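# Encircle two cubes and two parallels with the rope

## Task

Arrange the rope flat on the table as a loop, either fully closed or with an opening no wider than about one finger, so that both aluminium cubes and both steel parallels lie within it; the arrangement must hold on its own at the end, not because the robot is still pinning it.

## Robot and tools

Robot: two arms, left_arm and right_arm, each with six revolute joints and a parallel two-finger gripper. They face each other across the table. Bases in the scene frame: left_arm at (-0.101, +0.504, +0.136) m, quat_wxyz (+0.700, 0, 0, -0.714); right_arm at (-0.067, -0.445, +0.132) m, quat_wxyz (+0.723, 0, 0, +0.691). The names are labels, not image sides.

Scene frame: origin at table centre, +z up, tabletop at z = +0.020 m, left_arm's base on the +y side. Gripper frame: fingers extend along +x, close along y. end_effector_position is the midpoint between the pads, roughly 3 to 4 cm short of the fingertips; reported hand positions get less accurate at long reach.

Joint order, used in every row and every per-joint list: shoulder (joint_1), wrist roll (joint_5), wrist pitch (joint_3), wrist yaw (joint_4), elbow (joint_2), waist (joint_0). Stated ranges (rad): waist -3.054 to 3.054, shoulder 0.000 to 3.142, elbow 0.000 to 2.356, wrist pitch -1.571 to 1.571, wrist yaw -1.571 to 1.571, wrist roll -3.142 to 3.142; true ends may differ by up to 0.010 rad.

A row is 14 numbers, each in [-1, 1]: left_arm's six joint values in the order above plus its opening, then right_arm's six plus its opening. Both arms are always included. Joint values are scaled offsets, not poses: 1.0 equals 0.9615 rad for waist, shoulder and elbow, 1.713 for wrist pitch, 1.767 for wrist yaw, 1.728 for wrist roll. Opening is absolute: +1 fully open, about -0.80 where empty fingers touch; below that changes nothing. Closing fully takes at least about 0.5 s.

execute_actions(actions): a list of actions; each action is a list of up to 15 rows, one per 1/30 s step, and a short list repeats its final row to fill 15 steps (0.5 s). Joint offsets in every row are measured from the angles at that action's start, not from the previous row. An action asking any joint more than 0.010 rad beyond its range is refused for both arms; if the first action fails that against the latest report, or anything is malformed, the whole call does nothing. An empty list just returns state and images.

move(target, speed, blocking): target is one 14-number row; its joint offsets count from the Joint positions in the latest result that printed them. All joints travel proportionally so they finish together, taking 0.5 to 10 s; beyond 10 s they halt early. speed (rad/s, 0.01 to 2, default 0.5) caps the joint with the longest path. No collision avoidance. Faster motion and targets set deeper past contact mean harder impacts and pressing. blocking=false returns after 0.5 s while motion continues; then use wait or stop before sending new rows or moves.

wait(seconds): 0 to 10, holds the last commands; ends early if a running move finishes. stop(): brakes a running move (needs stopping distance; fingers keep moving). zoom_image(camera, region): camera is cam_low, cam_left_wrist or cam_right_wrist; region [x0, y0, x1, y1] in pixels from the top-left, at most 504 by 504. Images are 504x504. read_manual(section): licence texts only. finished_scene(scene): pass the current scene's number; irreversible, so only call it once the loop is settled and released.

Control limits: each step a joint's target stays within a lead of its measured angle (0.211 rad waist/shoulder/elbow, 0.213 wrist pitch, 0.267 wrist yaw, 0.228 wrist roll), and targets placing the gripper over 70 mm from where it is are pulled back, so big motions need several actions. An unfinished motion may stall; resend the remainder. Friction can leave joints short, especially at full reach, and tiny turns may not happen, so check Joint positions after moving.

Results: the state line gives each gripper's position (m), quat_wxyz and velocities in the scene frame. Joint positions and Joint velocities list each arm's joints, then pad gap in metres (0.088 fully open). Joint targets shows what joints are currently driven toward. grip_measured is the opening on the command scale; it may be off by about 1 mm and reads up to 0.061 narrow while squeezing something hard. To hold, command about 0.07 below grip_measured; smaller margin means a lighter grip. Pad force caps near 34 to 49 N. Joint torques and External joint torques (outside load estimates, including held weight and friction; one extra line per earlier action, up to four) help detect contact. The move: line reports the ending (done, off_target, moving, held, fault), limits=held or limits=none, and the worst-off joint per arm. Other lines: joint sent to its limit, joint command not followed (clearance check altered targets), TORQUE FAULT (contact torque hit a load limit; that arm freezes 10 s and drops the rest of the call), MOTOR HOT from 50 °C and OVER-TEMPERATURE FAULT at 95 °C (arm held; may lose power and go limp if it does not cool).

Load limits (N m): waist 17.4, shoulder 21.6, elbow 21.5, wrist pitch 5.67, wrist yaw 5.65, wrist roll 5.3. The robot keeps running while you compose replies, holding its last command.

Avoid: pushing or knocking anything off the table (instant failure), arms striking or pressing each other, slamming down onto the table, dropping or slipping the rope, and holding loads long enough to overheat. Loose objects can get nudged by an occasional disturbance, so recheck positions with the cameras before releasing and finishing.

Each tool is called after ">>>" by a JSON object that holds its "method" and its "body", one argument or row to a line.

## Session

>>> {"method": "execute_actions", "body": {
  "actions": []
}}

Scene clock: 0.00 s.
left_arm: end_effector_position=(-0.2779, +0.1176, +0.1366) grip_measured=+0.990 end_effector_quat_wxyz=(-0.670, +0.280, -0.676, -0.129) end_effector_velocity=(-0.002, +0.001, -0.001) end_effector_angular_velocity=(-0.000, +0.012, +0.018) | right_arm: end_effector_position=(+0.0828, -0.2220, +0.2931) grip_measured=+1.000 end_effector_quat_wxyz=(-0.132, +0.865, +0.396, -0.279) end_effector_velocity=(+0.002, -0.001, +0.001) end_effector_angular_velocity=(-0.007, -0.023, -0.001)
Joint names: [shoulder, wrist roll, wrist pitch, wrist yaw, elbow, waist]
Joint positions: left_arm=[ 2.143 -2.629 -0.713 -0.144  1.445 -0.46   0.088] | right_arm=[ 0.686 -2.621 -0.038  0.036  0.337 -0.526  0.088]
Joint velocities: left_arm=[-0.002 -0.022  0.007  0.007 -0.007 -0.002 -0.   ] | right_arm=[-0.002 -0.022  0.007  0.007 -0.002 -0.002  0.   ]
Joint torques (N m, as the arm reports them, + toward a larger angle): no reading
External joint torques (N m, as the arm's controller estimates them; a push from outside toward a larger angle lowers the number): no reading
Heat: left arm: hottest shoulder 29 °C (+0.0 °C/min); right arm: hottest shoulder 28 °C (+0.0 °C/min).
Joint targets: left_arm=[2.143 -2.629 -0.713 -0.144 1.445 -0.460] | right_arm=[0.686 -2.621 -0.038 0.036 0.337 -0.526]

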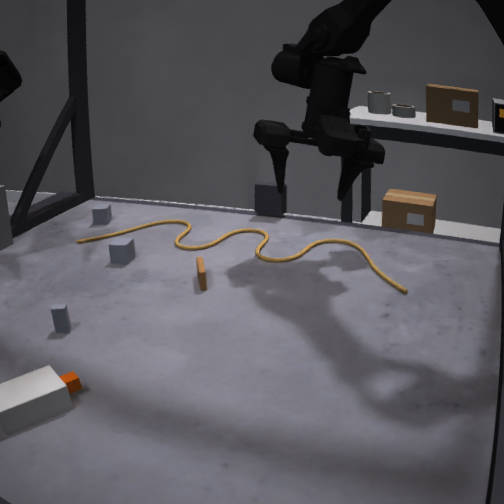

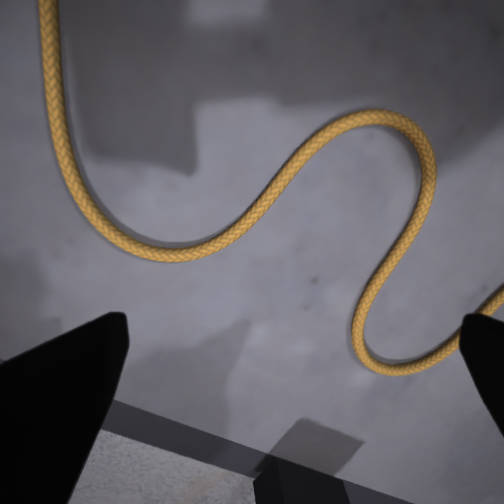

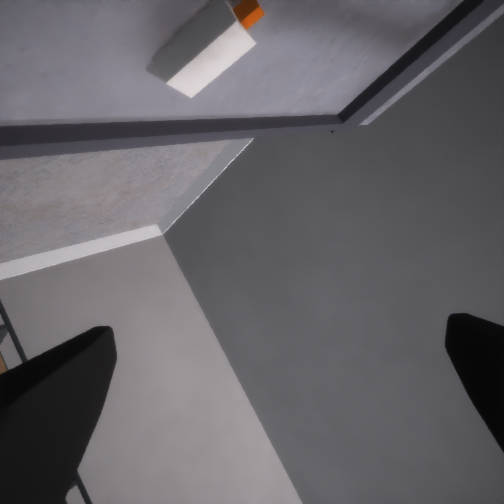

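>>> {"method": "move", "body": {
  "target": [-0.88,1,-0.354,0.08,-0.06,0.48,1,0.64,1,-0.748,-0.02,1,0.13,1],
  "speed": 1.5
}}

>>> {"method": "move", "body": {
  "target": [0,0.527,0,0,0,0,1,0,0.52,0,0,0.117,0,1],
  "speed": 1.5
}}

Scene clock: 4.53 s.
left_arm: end_effector_position=(-0.1062, +0.2405, +0.3728) grip_measured=+0.991 end_effector_quat_wxyz=(+0.697, +0.117, +0.616, -0.349) end_effector_velocity=(+0.000, -0.001, +0.000) end_effector_angular_velocity=(-0.007, -0.004, +0.007) | right_arm: end_effector_position=(+0.0408, -0.2227, +0.3369) grip_measured=+1.000 end_effector_quat_wxyz=(+0.462, -0.585, +0.286, +0.602) end_effector_velocity=(-0.003, -0.000, +0.001) end_effector_angular_velocity=(+0.003, +0.012, +0.038)
Joint names: [shoulder, wrist roll, wrist pitch, wrist yaw, elbow, waist]
Joint positions: left_arm=[ 1.303 -0.907 -1.318 -0.005  1.4   -0.001  0.088] | right_arm=[ 1.294 -0.896 -1.316  0.004  1.288 -0.404  0.088]
Joint velocities: left_arm=[-0.002 -0.007  0.007 -0.007 -0.002 -0.002 -0.   ] | right_arm=[-0.002 -0.037 -0.007 -0.022  0.002 -0.002  0.   ]
Joint torques (N m, as the arm reports them, + toward a larger angle): left_arm=[-4.19  0.26  0.55  0.04  3.44  0.29] | right_arm=[-3.86  0.08  0.38 -0.16  8.56  0.32]
External joint torques (N m, as the arm's controller estimates them; a push from outside toward a larger angle lowers the number): left_arm=[-0.19  0.24 -0.37  0.09 -2.6   0.28] | right_arm=[ 0.13  0.06 -0.38 -0.11  2.38  0.31]
Heat: left arm: hottest shoulder 30 °C (+0.0 °C/min); right arm: hottest elbow 28 °C (+0.0 °C/min).
Joint targets: left_arm=[1.296 -0.901 -1.319 -0.002 1.388 0.001] | right_arm=[1.302 -0.893 -1.319 0.001 1.298 -0.401]
move: off_target (left_arm); limits=none; left_arm: farthest joint: the elbow, 0.013 radians from its target (0.058 radians at the start); right_arm: farthest joint: the elbow, 0.010 radians from its target (0.962 radians at the start)

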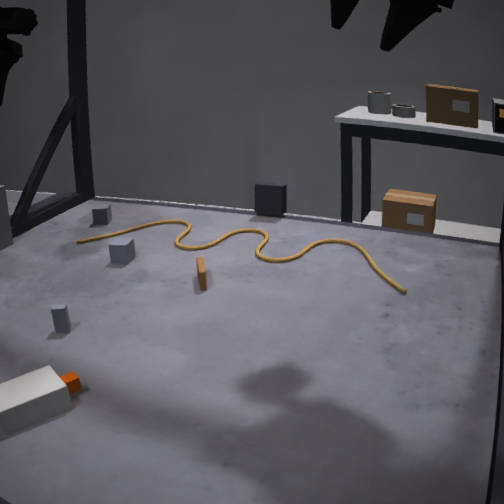

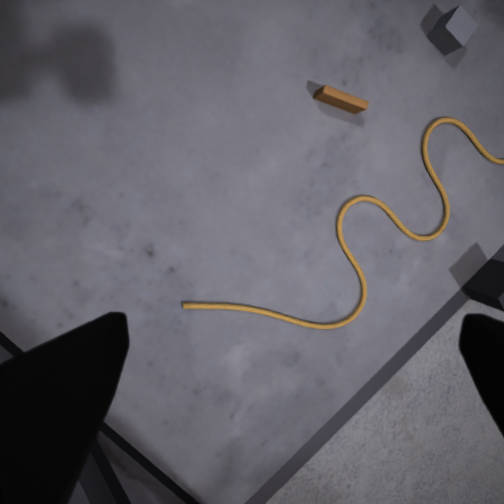

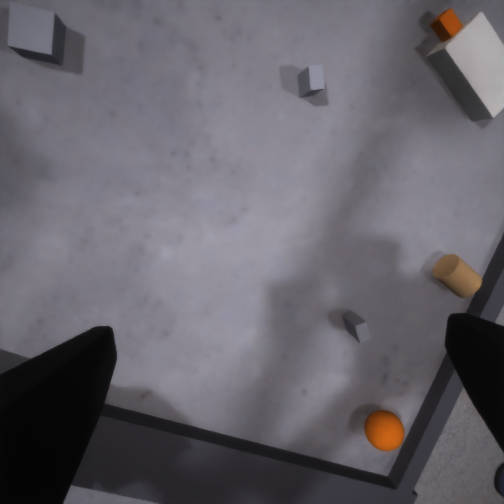

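Scene clock: 6.03 s.
left_arm: end_effector_position=(-0.1062, +0.2405, +0.3728) grip_measured=+0.991 end_effector_quat_wxyz=(+0.575, +0.410, +0.401, -0.583) end_effector_velocity=(+0.000, +0.002, +0.001) end_effector_angular_velocity=(+0.002, -0.004, +0.007) | right_arm: end_effector_position=(+0.0470, -0.2100, +0.3683) grip_measured=+1.000 end_effector_quat_wxyz=(+0.695, -0.306, +0.484, +0.435) end_effector_velocity=(-0.001, -0.005, -0.002) end_effector_angular_velocity=(-0.024, +0.001, +0.002)
Joint names: [shoulder, wrist roll, wrist pitch, wrist yaw, elbow, waist]
Joint positions: left_arm=[ 1.303 -0.003 -1.318 -0.005  1.4   -0.001  0.088] | right_arm=[ 1.294 -0.001 -1.316  0.004  1.391 -0.404  0.088]
Joint velocities: left_arm=[-0.002 -0.007 -0.007 -0.007  0.002 -0.002  0.   ] | right_arm=[-0.002 -0.007 -0.022  0.007 -0.002 -0.002  0.   ]
Joint torques (N m, as the arm reports them, + toward a larger angle): left_arm=[-3.41  0.22  0.68 -0.01  4.72  0.03] | right_arm=[-4.94  0.06  0.81 -0.01  8.62  0.06]
External joint torques (N m, as the arm's controller estimates them; a push from outside toward a larger angle lowers the number): left_arm=[ 0.68  0.22 -0.25  0.   -1.36  0.03] | right_arm=[-0.96  0.05 -0.15 -0.01  2.44  0.07]
Heat: left arm: hottest shoulder 30 °C (+9.9 °C/min); right arm: hottest elbow 28 °C (+0.0 °C/min).
Joint targets: left_arm=[1.303 0.003 -1.318 -0.005 1.400 -0.001] | right_arm=[1.294 0.002 -1.316 0.004 1.401 -0.404]
move: done; limits=none; left_arm: farthest joint: the wrist roll, 0.007 radians from its target (0.911 radians at the start); right_arm: farthest joint: the elbow, 0.010 radians from its target (0.112 radians at the start)

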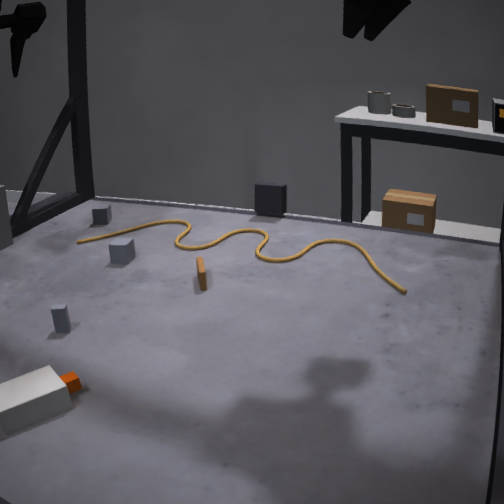

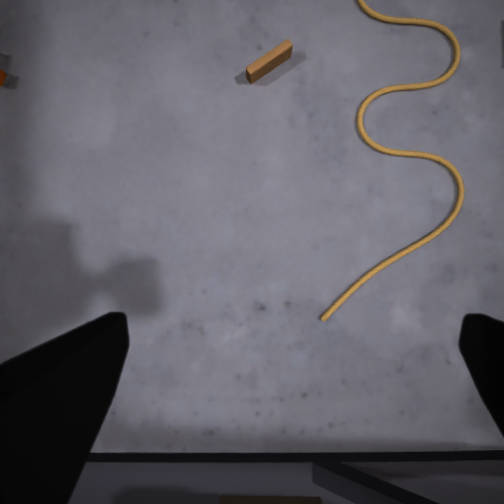

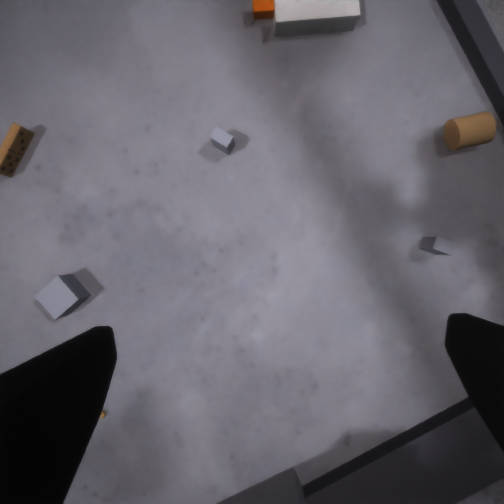

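>>> {"method": "move", "body": {
  "target": [0,0,0,0,0,0,1,0,0,0,0,0,1,1],
  "speed": 1
}}

Scene clock: 18.37 s.
left_arm: end_effector_position=(-0.1062, +0.2405, +0.3728) grip_measured=+0.991 end_effector_quat_wxyz=(+0.575, +0.410, +0.401, -0.583) end_effector_velocity=(+0.002, +0.002, -0.001) end_effector_angular_velocity=(+0.007, -0.005, +0.012) | right_arm: end_effector_position=(-0.1938, -0.2167, +0.3683) grip_measured=+1.000 end_effector_quat_wxyz=(+0.416, -0.494, +0.289, +0.706) end_effector_velocity=(+0.000, -0.002, +0.001) end_effector_angular_velocity=(-0.004, +0.003, +0.007)
Joint names: [shoulder, wrist roll, wrist pitch, wrist yaw, elbow, waist]
Joint positions: left_arm=[ 1.303 -0.003 -1.318 -0.005  1.4   -0.001  0.088] | right_arm=[ 1.294 -0.    -1.316  0.004  1.391  0.555  0.088]
Joint velocities: left_arm=[-0.002 -0.007 -0.007 -0.007 -0.002  0.002 -0.   ] | right_arm=[-0.002 -0.007 -0.007 -0.007  0.002 -0.002  0.   ]
Joint torques (N m, as the arm reports them, + toward a larger angle): left_arm=[-3.4   0.    0.68 -0.01  4.72  0.02] | right_arm=[-4.93 -0.02  0.81 -0.01  7.2   0.35]
External joint torques (N m, as the arm's controller estimates them; a push from outside toward a larger angle lowers the number): left_arm=[ 0.64  0.   -0.25  0.   -1.33  0.  ] | right_arm=[-0.88 -0.02 -0.14  0.    0.98  0.36]
Heat: left arm: hottest shoulder 30 °C (+3.3 °C/min); right arm: hottest elbow 30 °C (+6.5 °C/min).
Joint targets: left_arm=[1.303 -0.003 -1.318 -0.005 1.400 -0.001] | right_arm=[1.294 -0.000 -1.316 0.004 1.391 0.558]
move: done; limits=none; left_arm: farthest joint: the waist, 0.000 radians from its target (0.000 radians at the start); right_arm: farthest joint: the waist, 0.003 radians from its target (0.961 radians at the start)

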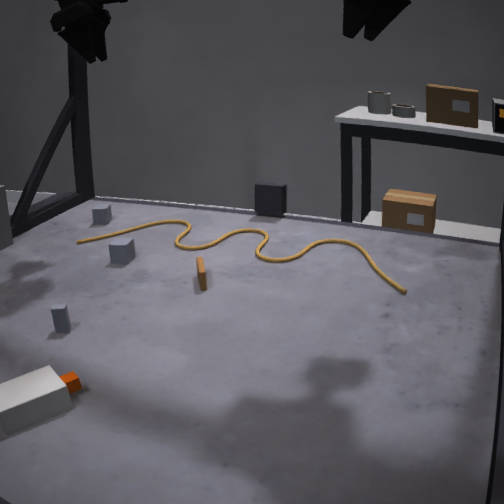

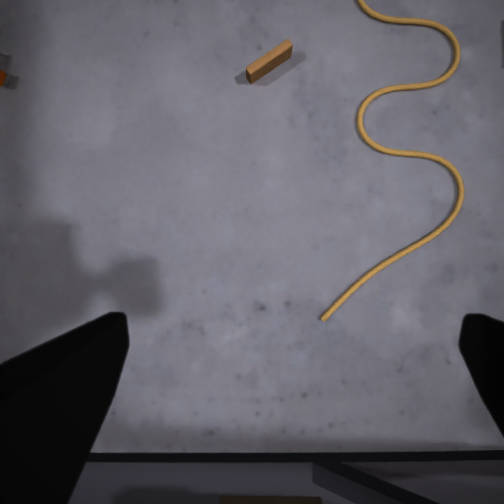

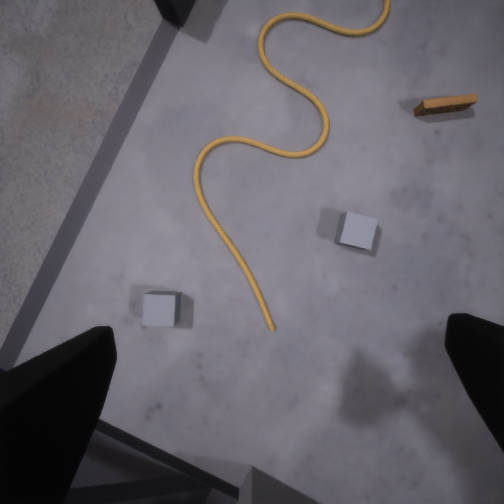

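>>> {"method": "move", "body": {
  "target": [0.9,0.56,0.15,0,0.56,-0.024,0.3,0.43,0.225,0.395,0,-0.65,0.408,0.5],
  "speed": 1
}}

>>> {"method": "move", "body": {
  "target": [0.29,0,0,0,0,0,0.3,0,0,0,0,0,0,0.5],
  "speed": 0.6
}}

Scene clock: 27.63 s.
left_arm: end_effector_position=(-0.1205, +0.0255, +0.2544) grip_measured=+0.304 end_effector_quat_wxyz=(+0.293, +0.641, +0.103, -0.702) end_effector_velocity=(+0.000, +0.002, -0.000) end_effector_angular_velocity=(+0.008, +0.009, +0.007) | right_arm: end_effector_position=(-0.2633, -0.2880, +0.1210) grip_measured=+0.503 end_effector_quat_wxyz=(+0.359, -0.607, +0.355, +0.613) end_effector_velocity=(+0.001, -0.002, +0.000) end_effector_angular_velocity=(-0.010, -0.001, +0.020)
Joint names: [shoulder, wrist roll, wrist pitch, wrist yaw, elbow, waist]
Joint positions: left_arm=[ 2.153  0.958 -1.062 -0.005  1.927 -0.022  0.054] | right_arm=[ 1.697  0.386 -0.642  0.004  0.777  0.944  0.064]
Joint velocities: left_arm=[-0.002 -0.007 -0.007  0.007 -0.002  0.002  0.   ] | right_arm=[-0.002 -0.022 -0.007 -0.007 -0.002 -0.002  0.   ]
Joint torques (N m, as the arm reports them, + toward a larger angle): left_arm=[-7.97  0.23  0.62  0.05  5.97 -0.22] | right_arm=[-5.49  0.09  0.4   0.01  3.68  0.3 ]
External joint torques (N m, as the arm's controller estimates them; a push from outside toward a larger angle lowers the number): left_arm=[ 2.55  0.24 -0.18  0.01 -0.32 -0.27] | right_arm=[ 0.27  0.09  0.04 -0.01 -1.1   0.3 ]
Heat: left arm: hottest shoulder 30 °C (+2.2 °C/min); right arm: hottest elbow 30 °C (+4.3 °C/min).
Joint targets: left_arm=[2.168 0.965 -1.061 -0.005 1.938 -0.024] | right_arm=[1.707 0.389 -0.639 0.004 0.766 0.947]
move: off_target (left_arm, right_arm); limits=none; left_arm: farthest joint: the shoulder, 0.015 radians from its target (0.865 radians at the start); right_arm: farthest joint: the shoulder, 0.011 radians from its target (0.414 radians at the start)

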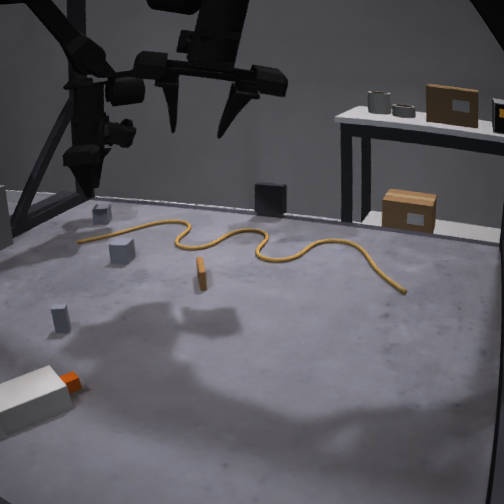

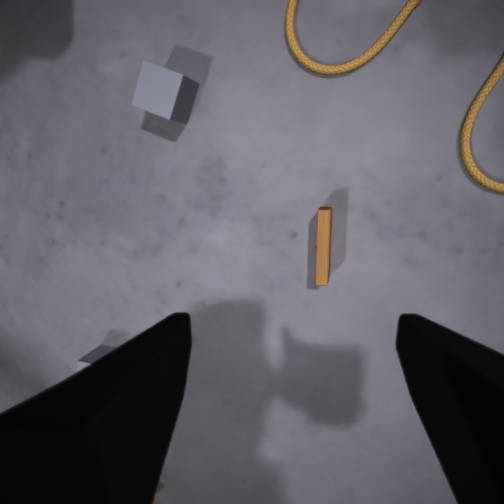

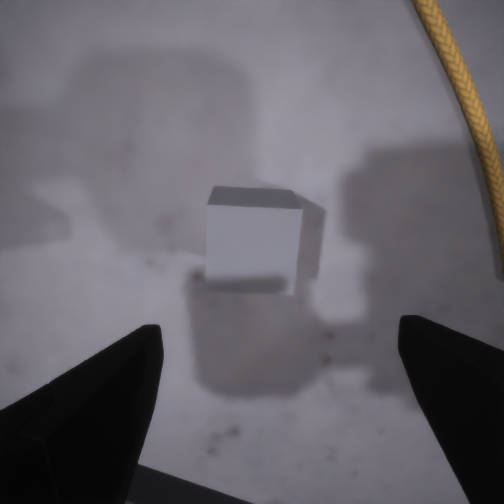

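Scene clock: 28.57 s.
left_arm: end_effector_position=(-0.1200, +0.0374, +0.1344) grip_measured=+0.304 end_effector_quat_wxyz=(+0.207, +0.678, +0.192, -0.679) end_effector_velocity=(+0.000, +0.002, +0.000) end_effector_angular_velocity=(+0.007, -0.007, +0.005) | right_arm: end_effector_position=(-0.2633, -0.2880, +0.1210) grip_measured=+0.503 end_effector_quat_wxyz=(+0.359, -0.607, +0.355, +0.613) end_effector_velocity=(+0.005, -0.005, -0.001) end_effector_angular_velocity=(-0.022, -0.017, +0.005)
Joint names: [shoulder, wrist roll, wrist pitch, wrist yaw, elbow, waist]
Joint positions: left_arm=[ 2.417  0.958 -1.061 -0.005  1.928 -0.022  0.054] | right_arm=[ 1.697  0.386 -0.642  0.004  0.777  0.944  0.064]
Joint velocities: left_arm=[-0.002 -0.007 -0.007 -0.007 -0.002 -0.002  0.   ] | right_arm=[-0.002 -0.007 -0.022 -0.007 -0.007 -0.002 -0.   ]
Joint torques (N m, as the arm reports them, + toward a larger angle): left_arm=[-8.9   0.01  0.12  0.05  4.28  0.03] | right_arm=[-6.8  -0.01  0.21  0.01  5.28  0.05]
External joint torques (N m, as the arm's controller estimates them; a push from outside toward a larger angle lowers the number): left_arm=[ 2.48  0.01 -0.23  0.01 -1.38  0.11] | right_arm=[-1.07 -0.01 -0.12 -0.01  0.59  0.05]
Heat: left arm: hottest shoulder 31 °C (+4.2 °C/min); right arm: hottest elbow 30 °C (+4.2 °C/min).
Joint targets: left_arm=[2.432 0.958 -1.062 -0.005 1.928 -0.022] | right_arm=[1.697 0.386 -0.642 0.004 0.777 0.944]
move: off_target (left_arm); limits=none; left_arm: farthest joint: the shoulder, 0.015 radians from its target (0.279 radians at the start); right_arm: farthest joint: the waist, 0.000 radians from its target (0.000 radians at the start)

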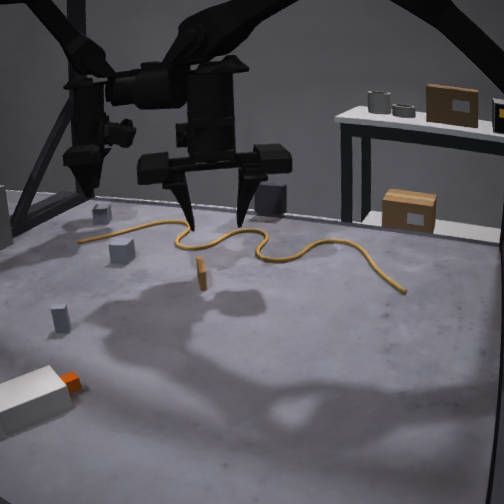

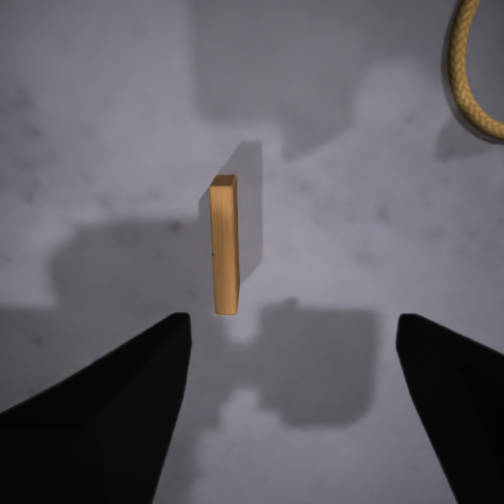

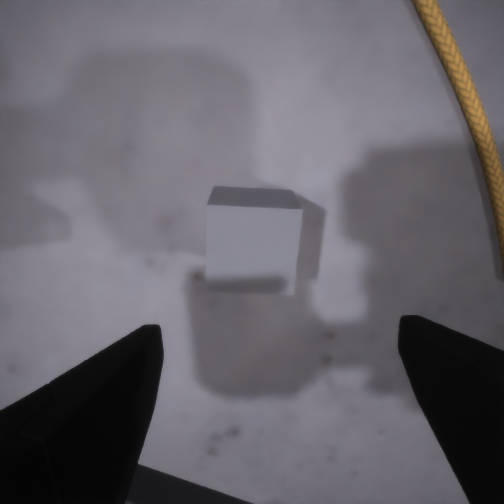

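>>> {"method": "move", "body": {
  "target": [0.165,0,0.105,0,0,0.03,0.3,0.238,0,0.123,0,0,0.006,0.5],
  "speed": 0.3
}}

Scene clock: 32.77 s.
left_arm: end_effector_position=(-0.1076, +0.0178, +0.0707) grip_measured=+0.304 end_effector_quat_wxyz=(+0.228, +0.671, +0.189, -0.680) end_effector_velocity=(+0.002, +0.001, +0.003) end_effector_angular_velocity=(+0.002, -0.022, +0.006) | right_arm: end_effector_position=(-0.2753, -0.2793, +0.0692) grip_measured=+0.503 end_effector_quat_wxyz=(+0.357, -0.611, +0.355, +0.611) end_effector_velocity=(+0.001, +0.001, -0.001) end_effector_angular_velocity=(+0.007, -0.003, +0.005)
Joint names: [shoulder, wrist roll, wrist pitch, wrist yaw, elbow, waist]
Joint positions: left_arm=[ 2.56   0.958 -0.883 -0.005  1.928  0.005  0.054] | right_arm=[ 1.914  0.386 -0.434  0.004  0.777  0.947  0.064]
Joint velocities: left_arm=[-0.007 -0.007 -0.007 -0.022 -0.002 -0.002 -0.   ] | right_arm=[ 0.002 -0.007  0.007  0.007 -0.002 -0.002  0.   ]
Joint torques (N m, as the arm reports them, + toward a larger angle): left_arm=[-9.2   0.    0.31  0.05  4.22  0.23] | right_arm=[-6.23 -0.01  0.42  0.02  4.21  0.33]
External joint torques (N m, as the arm's controller estimates them; a push from outside toward a larger angle lowers the number): left_arm=[ 2.74  0.01 -0.11  0.01 -1.31  0.21] | right_arm=[ 0.28 -0.01  0.08 -0.01  0.34  0.35]
Heat: left arm: hottest shoulder 32 °C (+5.5 °C/min); right arm: hottest elbow 30 °C (+3.7 °C/min).
Joint targets: left_arm=[2.576 0.958 -0.882 -0.005 1.928 0.007] | right_arm=[1.925 0.386 -0.431 0.004 0.777 0.950]
move: off_target (left_arm, right_arm); limits=none; left_arm: farthest joint: the shoulder, 0.016 radians from its target (0.158 radians at the start); right_arm: farthest joint: the shoulder, 0.012 radians from its target (0.229 radians at the start)

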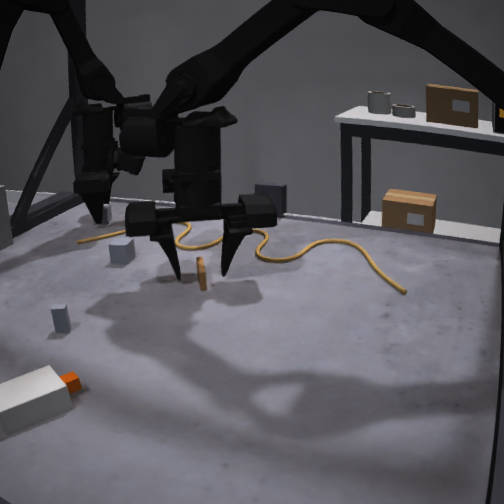

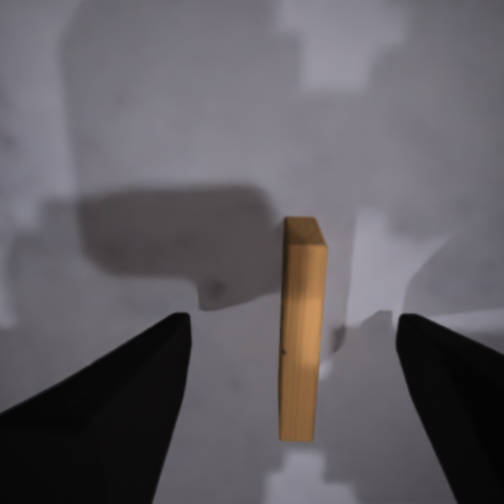

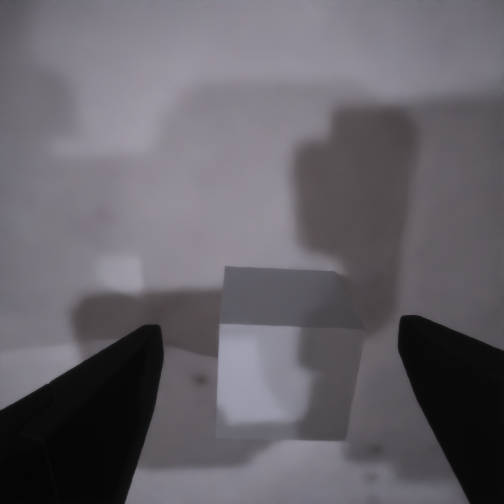

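>>> {"method": "move", "body": {
  "target": [0,0,0,0,0,0,-0.75,0,0,0,0,0,0,-0.3]
}}

>>> {"method": "move", "body": {
  "target": [-0.1,0,-0.06,0,0,0,-0.75,-0.28,0,-0.15,0,0,0,-0.3],
  "speed": 0.6
}}

>>> {"method": "move", "body": {
  "target": [-0.5,-0.3,0.2,0,-0.9,0.63,-0.75,0.22,-0.5,-0.1,0,0.42,-0.45,-0.3],
  "speed": 0.8
}}

Scene clock: 36.53 s.
left_arm: end_effector_position=(-0.1076, +0.0177, +0.0707) grip_measured=-0.680 end_effector_quat_wxyz=(+0.228, +0.671, +0.189, -0.680) end_effector_velocity=(+0.002, +0.003, -0.001) end_effector_angular_velocity=(+0.012, -0.021, +0.021) | right_arm: end_effector_position=(-0.2753, -0.2794, +0.0691) grip_measured=-0.214 end_effector_quat_wxyz=(+0.357, -0.611, +0.355, +0.610) end_effector_velocity=(+0.001, -0.002, +0.000) end_effector_angular_velocity=(-0.010, -0.001, +0.005)
Joint names: [shoulder, wrist roll, wrist pitch, wrist yaw, elbow, waist]
Joint positions: left_arm=[ 2.56   0.958 -0.883 -0.005  1.928  0.005  0.006] | right_arm=[ 1.914  0.386 -0.434  0.004  0.777  0.947  0.029]
Joint velocities: left_arm=[-0.002 -0.022 -0.007 -0.022 -0.007 -0.002 -0.   ] | right_arm=[-0.002 -0.007 -0.007 -0.007 -0.002 -0.002 -0.   ]
Joint torques (N m, as the arm reports them, + toward a larger angle): left_arm=[-11.09   0.     0.18   0.05   4.19   0.  ] | right_arm=[-7.73 -0.01  0.19  0.01  4.23  0.06]
External joint torques (N m, as the arm's controller estimates them; a push from outside toward a larger angle lowers the number): left_arm=[ 0.73  0.01 -0.23  0.01 -1.27  0.07] | right_arm=[-1.2  -0.01 -0.14 -0.01  0.38  0.06]
Heat: left arm: hottest shoulder 33 °C (+6.6 °C/min); right arm: hottest elbow 30 °C (+3.3 °C/min).
Joint targets: left_arm=[2.560 0.958 -0.883 -0.005 1.928 0.005] | right_arm=[1.914 0.386 -0.435 0.004 0.777 0.947]
move: done; limits=none; left_arm: farthest joint: the waist, 0.000 radians from its target (0.000 radians at the start); right_arm: farthest joint: the waist, 0.000 radians from its target (0.000 radians at the start)

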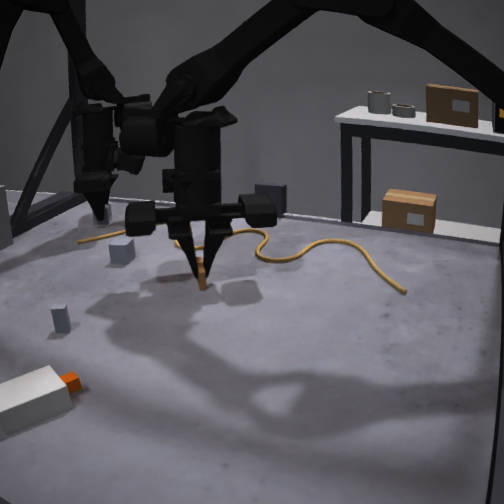

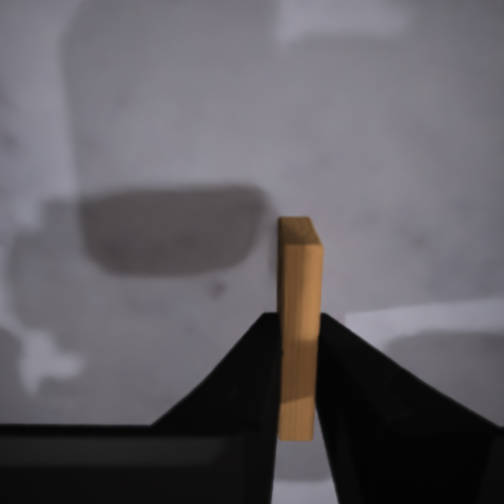

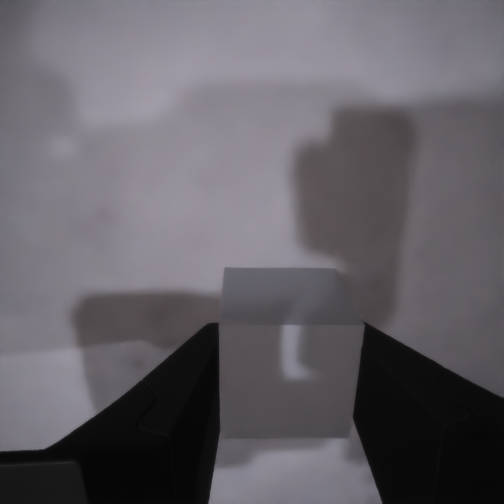

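Scene clock: 37.63 s.
left_arm: end_effector_position=(-0.1075, +0.0273, +0.1080) grip_measured=-0.680 end_effector_quat_wxyz=(+0.222, +0.673, +0.195, -0.678) end_effector_velocity=(+0.000, +0.006, -0.002) end_effector_angular_velocity=(+0.027, -0.008, -0.009) | right_arm: end_effector_position=(-0.2597, -0.2917, +0.1309) grip_measured=-0.214 end_effector_quat_wxyz=(+0.358, -0.609, +0.354, +0.613) end_effector_velocity=(+0.003, -0.005, +0.000) end_effector_angular_velocity=(-0.031, -0.004, +0.005)
Joint names: [shoulder, wrist roll, wrist pitch, wrist yaw, elbow, waist]
Joint positions: left_arm=[ 2.477  0.958 -0.984 -0.005  1.928  0.005  0.006] | right_arm=[ 1.653  0.386 -0.688  0.004  0.777  0.947  0.029]
Joint velocities: left_arm=[ 0.002  0.007 -0.022 -0.007 -0.002 -0.002 -0.   ] | right_arm=[-0.002 -0.007 -0.022 -0.022 -0.002 -0.002 -0.   ]
Joint torques (N m, as the arm reports them, + toward a larger angle): left_arm=[-12.51   0.01   0.09   0.05   4.34   0.02] | right_arm=[-7.51 -0.01  0.01  0.02  5.45  0.05]
External joint torques (N m, as the arm's controller estimates them; a push from outside toward a larger angle lowers the number): left_arm=[-1.06  0.01 -0.28  0.01 -1.19  0.02] | right_arm=[-2.   -0.01 -0.33  0.    0.59  0.05]
Heat: left arm: hottest shoulder 34 °C (+8.0 °C/min); right arm: hottest elbow 30 °C (+3.2 °C/min).
Joint targets: left_arm=[2.464 0.958 -0.986 -0.005 1.928 0.005] | right_arm=[1.645 0.386 -0.691 0.004 0.777 0.947]
move: off_target (left_arm); limits=none; left_arm: farthest joint: the shoulder, 0.013 radians from its target (0.096 radians at the start); right_arm: farthest joint: the shoulder, 0.008 radians from its target (0.269 radians at the start)

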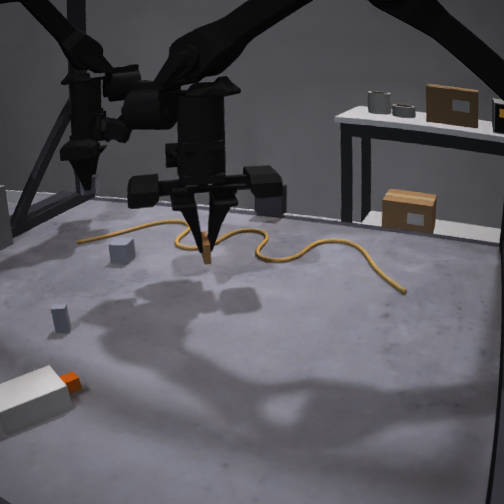

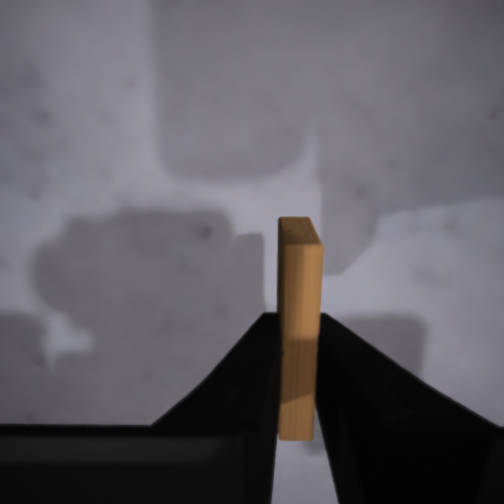

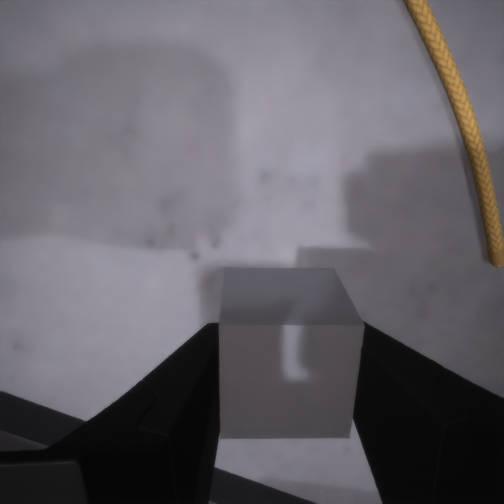

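Scene clock: 39.43 s.
left_arm: end_effector_position=(+0.0790, +0.2346, +0.0995) grip_measured=-0.680 end_effector_quat_wxyz=(+0.532, +0.465, +0.536, -0.461) end_effector_velocity=(+0.003, -0.000, +0.002) end_effector_angular_velocity=(-0.006, -0.013, +0.010) | right_arm: end_effector_position=(-0.2157, -0.1523, +0.1631) grip_measured=-0.214 end_effector_quat_wxyz=(+0.226, -0.666, +0.208, +0.680) end_effector_velocity=(+0.000, -0.004, +0.001) end_effector_angular_velocity=(-0.019, -0.001, -0.005)
Joint names: [shoulder, wrist roll, wrist pitch, wrist yaw, elbow, waist]
Joint positions: left_arm=[ 2.007  0.446 -0.643 -0.005  1.073  0.609  0.006] | right_arm=[ 1.853 -0.475 -0.856  0.004  1.17   0.518  0.029]
Joint velocities: left_arm=[-0.007 -0.007  0.007 -0.007 -0.002  0.002 -0.   ] | right_arm=[-0.002  0.007 -0.022 -0.007  0.002  0.002 -0.   ]
Joint torques (N m, as the arm reports them, + toward a larger angle): left_arm=[-8.45 -0.22  0.23  0.02  2.4   0.27] | right_arm=[-7.7  -0.13  0.04 -0.04  7.63 -0.25]
External joint torques (N m, as the arm's controller estimates them; a push from outside toward a larger angle lowers the number): left_arm=[-0.59 -0.21 -0.12  0.   -2.25  0.23] | right_arm=[-0.01 -0.14 -0.33  0.    2.17 -0.32]
Heat: left arm: hottest shoulder 34 °C (+7.6 °C/min); right arm: hottest elbow 30 °C (+3.0 °C/min).
Joint targets: left_arm=[1.996 0.440 -0.642 -0.005 1.062 0.611] | right_arm=[1.864 -0.478 -0.859 0.004 1.180 0.515]
move: off_target (left_arm, right_arm); limits=none; left_arm: farthest joint: the shoulder, 0.011 radians from its target (0.480 radians at the start); right_arm: farthest joint: the shoulder, 0.012 radians from its target (0.212 radians at the start)

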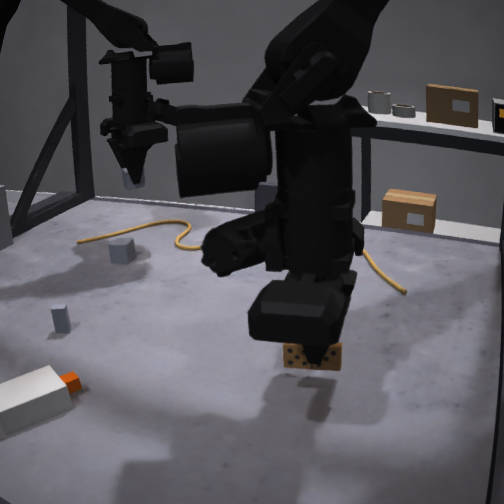

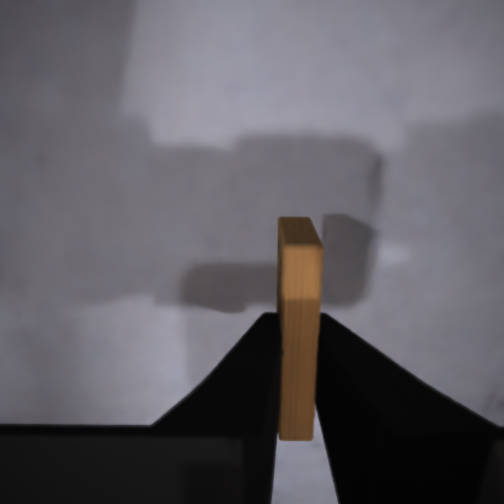

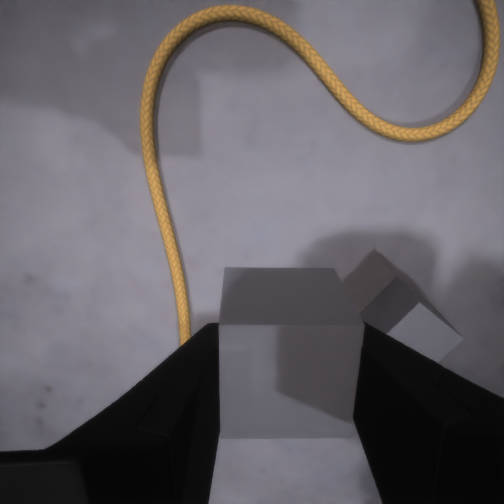

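>>> {"method": "move", "body": {
  "target": [0.115,0,0.06,0,0,0,-0.75,0.61,0.2,-0.085,0,0.737,-0.31,-0.3],
  "speed": 0.7
}}

Scene clock: 44.30 s.
left_arm: end_effector_position=(+0.0828, +0.2290, +0.0691) grip_measured=-0.680 end_effector_quat_wxyz=(+0.534, +0.465, +0.535, -0.461) end_effector_velocity=(-0.003, +0.005, -0.001) end_effector_angular_velocity=(+0.026, +0.009, +0.005) | right_arm: end_effector_position=(-0.1461, +0.0104, +0.1130) grip_measured=-0.214 end_effector_quat_wxyz=(+0.423, -0.567, +0.413, +0.573) end_effector_velocity=(+0.002, +0.000, -0.004) end_effector_angular_velocity=(-0.004, +0.007, +0.000)
Joint names: [shoulder, wrist roll, wrist pitch, wrist yaw, elbow, waist]
Joint positions: left_arm=[ 2.105  0.446 -0.542 -0.005  1.072  0.609  0.006] | right_arm=[ 2.423 -0.132 -0.999  0.004  1.868  0.219  0.029]
Joint velocities: left_arm=[ 0.002 -0.007 -0.022 -0.007 -0.002 -0.002 -0.   ] | right_arm=[ 0.007 -0.007  0.007 -0.007 -0.002 -0.007 -0.   ]
Joint torques (N m, as the arm reports them, + toward a larger angle): left_arm=[-5.94  0.01  0.23  0.02  3.1   0.01] | right_arm=[-11.73   0.09   0.    -0.02   7.97   0.12]
External joint torques (N m, as the arm's controller estimates them; a push from outside toward a larger angle lowers the number): left_arm=[ 2.1   0.01 -0.08  0.   -1.05  0.02] | right_arm=[-0.08  0.09 -0.38  0.    2.25  0.12]
Heat: left arm: hottest shoulder 35 °C (+8.1 °C/min); right arm: hottest elbow 30 °C (+2.7 °C/min).
Joint targets: left_arm=[2.118 0.446 -0.540 -0.005 1.072 0.608] | right_arm=[2.440 -0.129 -1.002 0.004 1.878 0.219]
move: off_target (left_arm, right_arm); limits=none; left_arm: farthest joint: the shoulder, 0.012 radians from its target (0.111 radians at the start); right_arm: farthest joint: the shoulder, 0.016 radians from its target (0.587 radians at the start)

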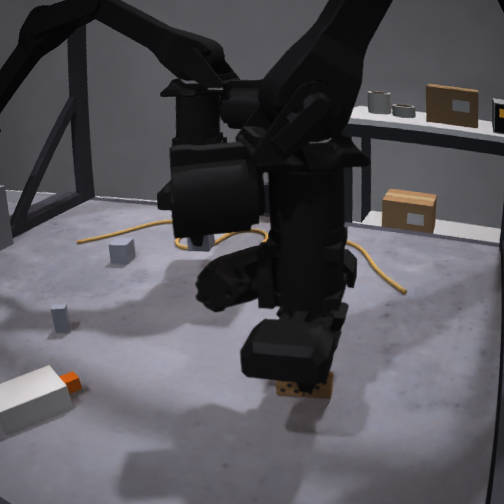

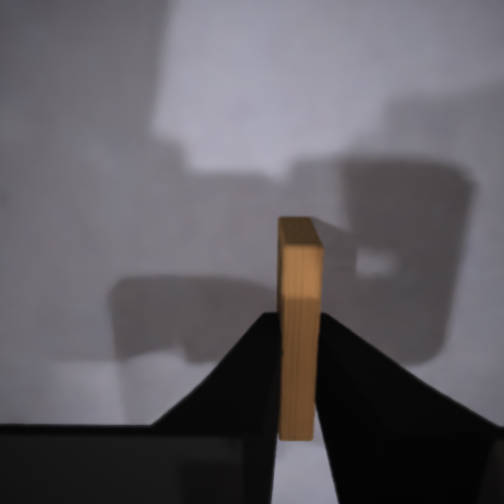

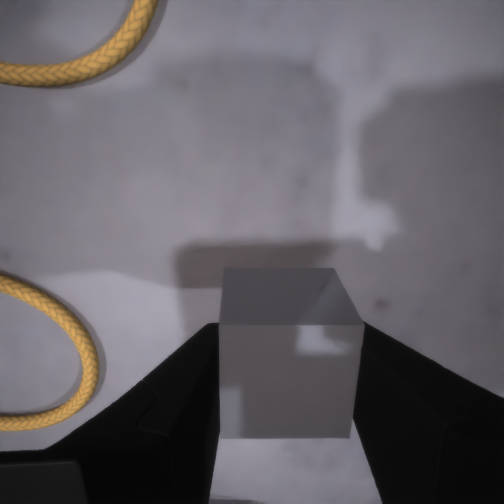

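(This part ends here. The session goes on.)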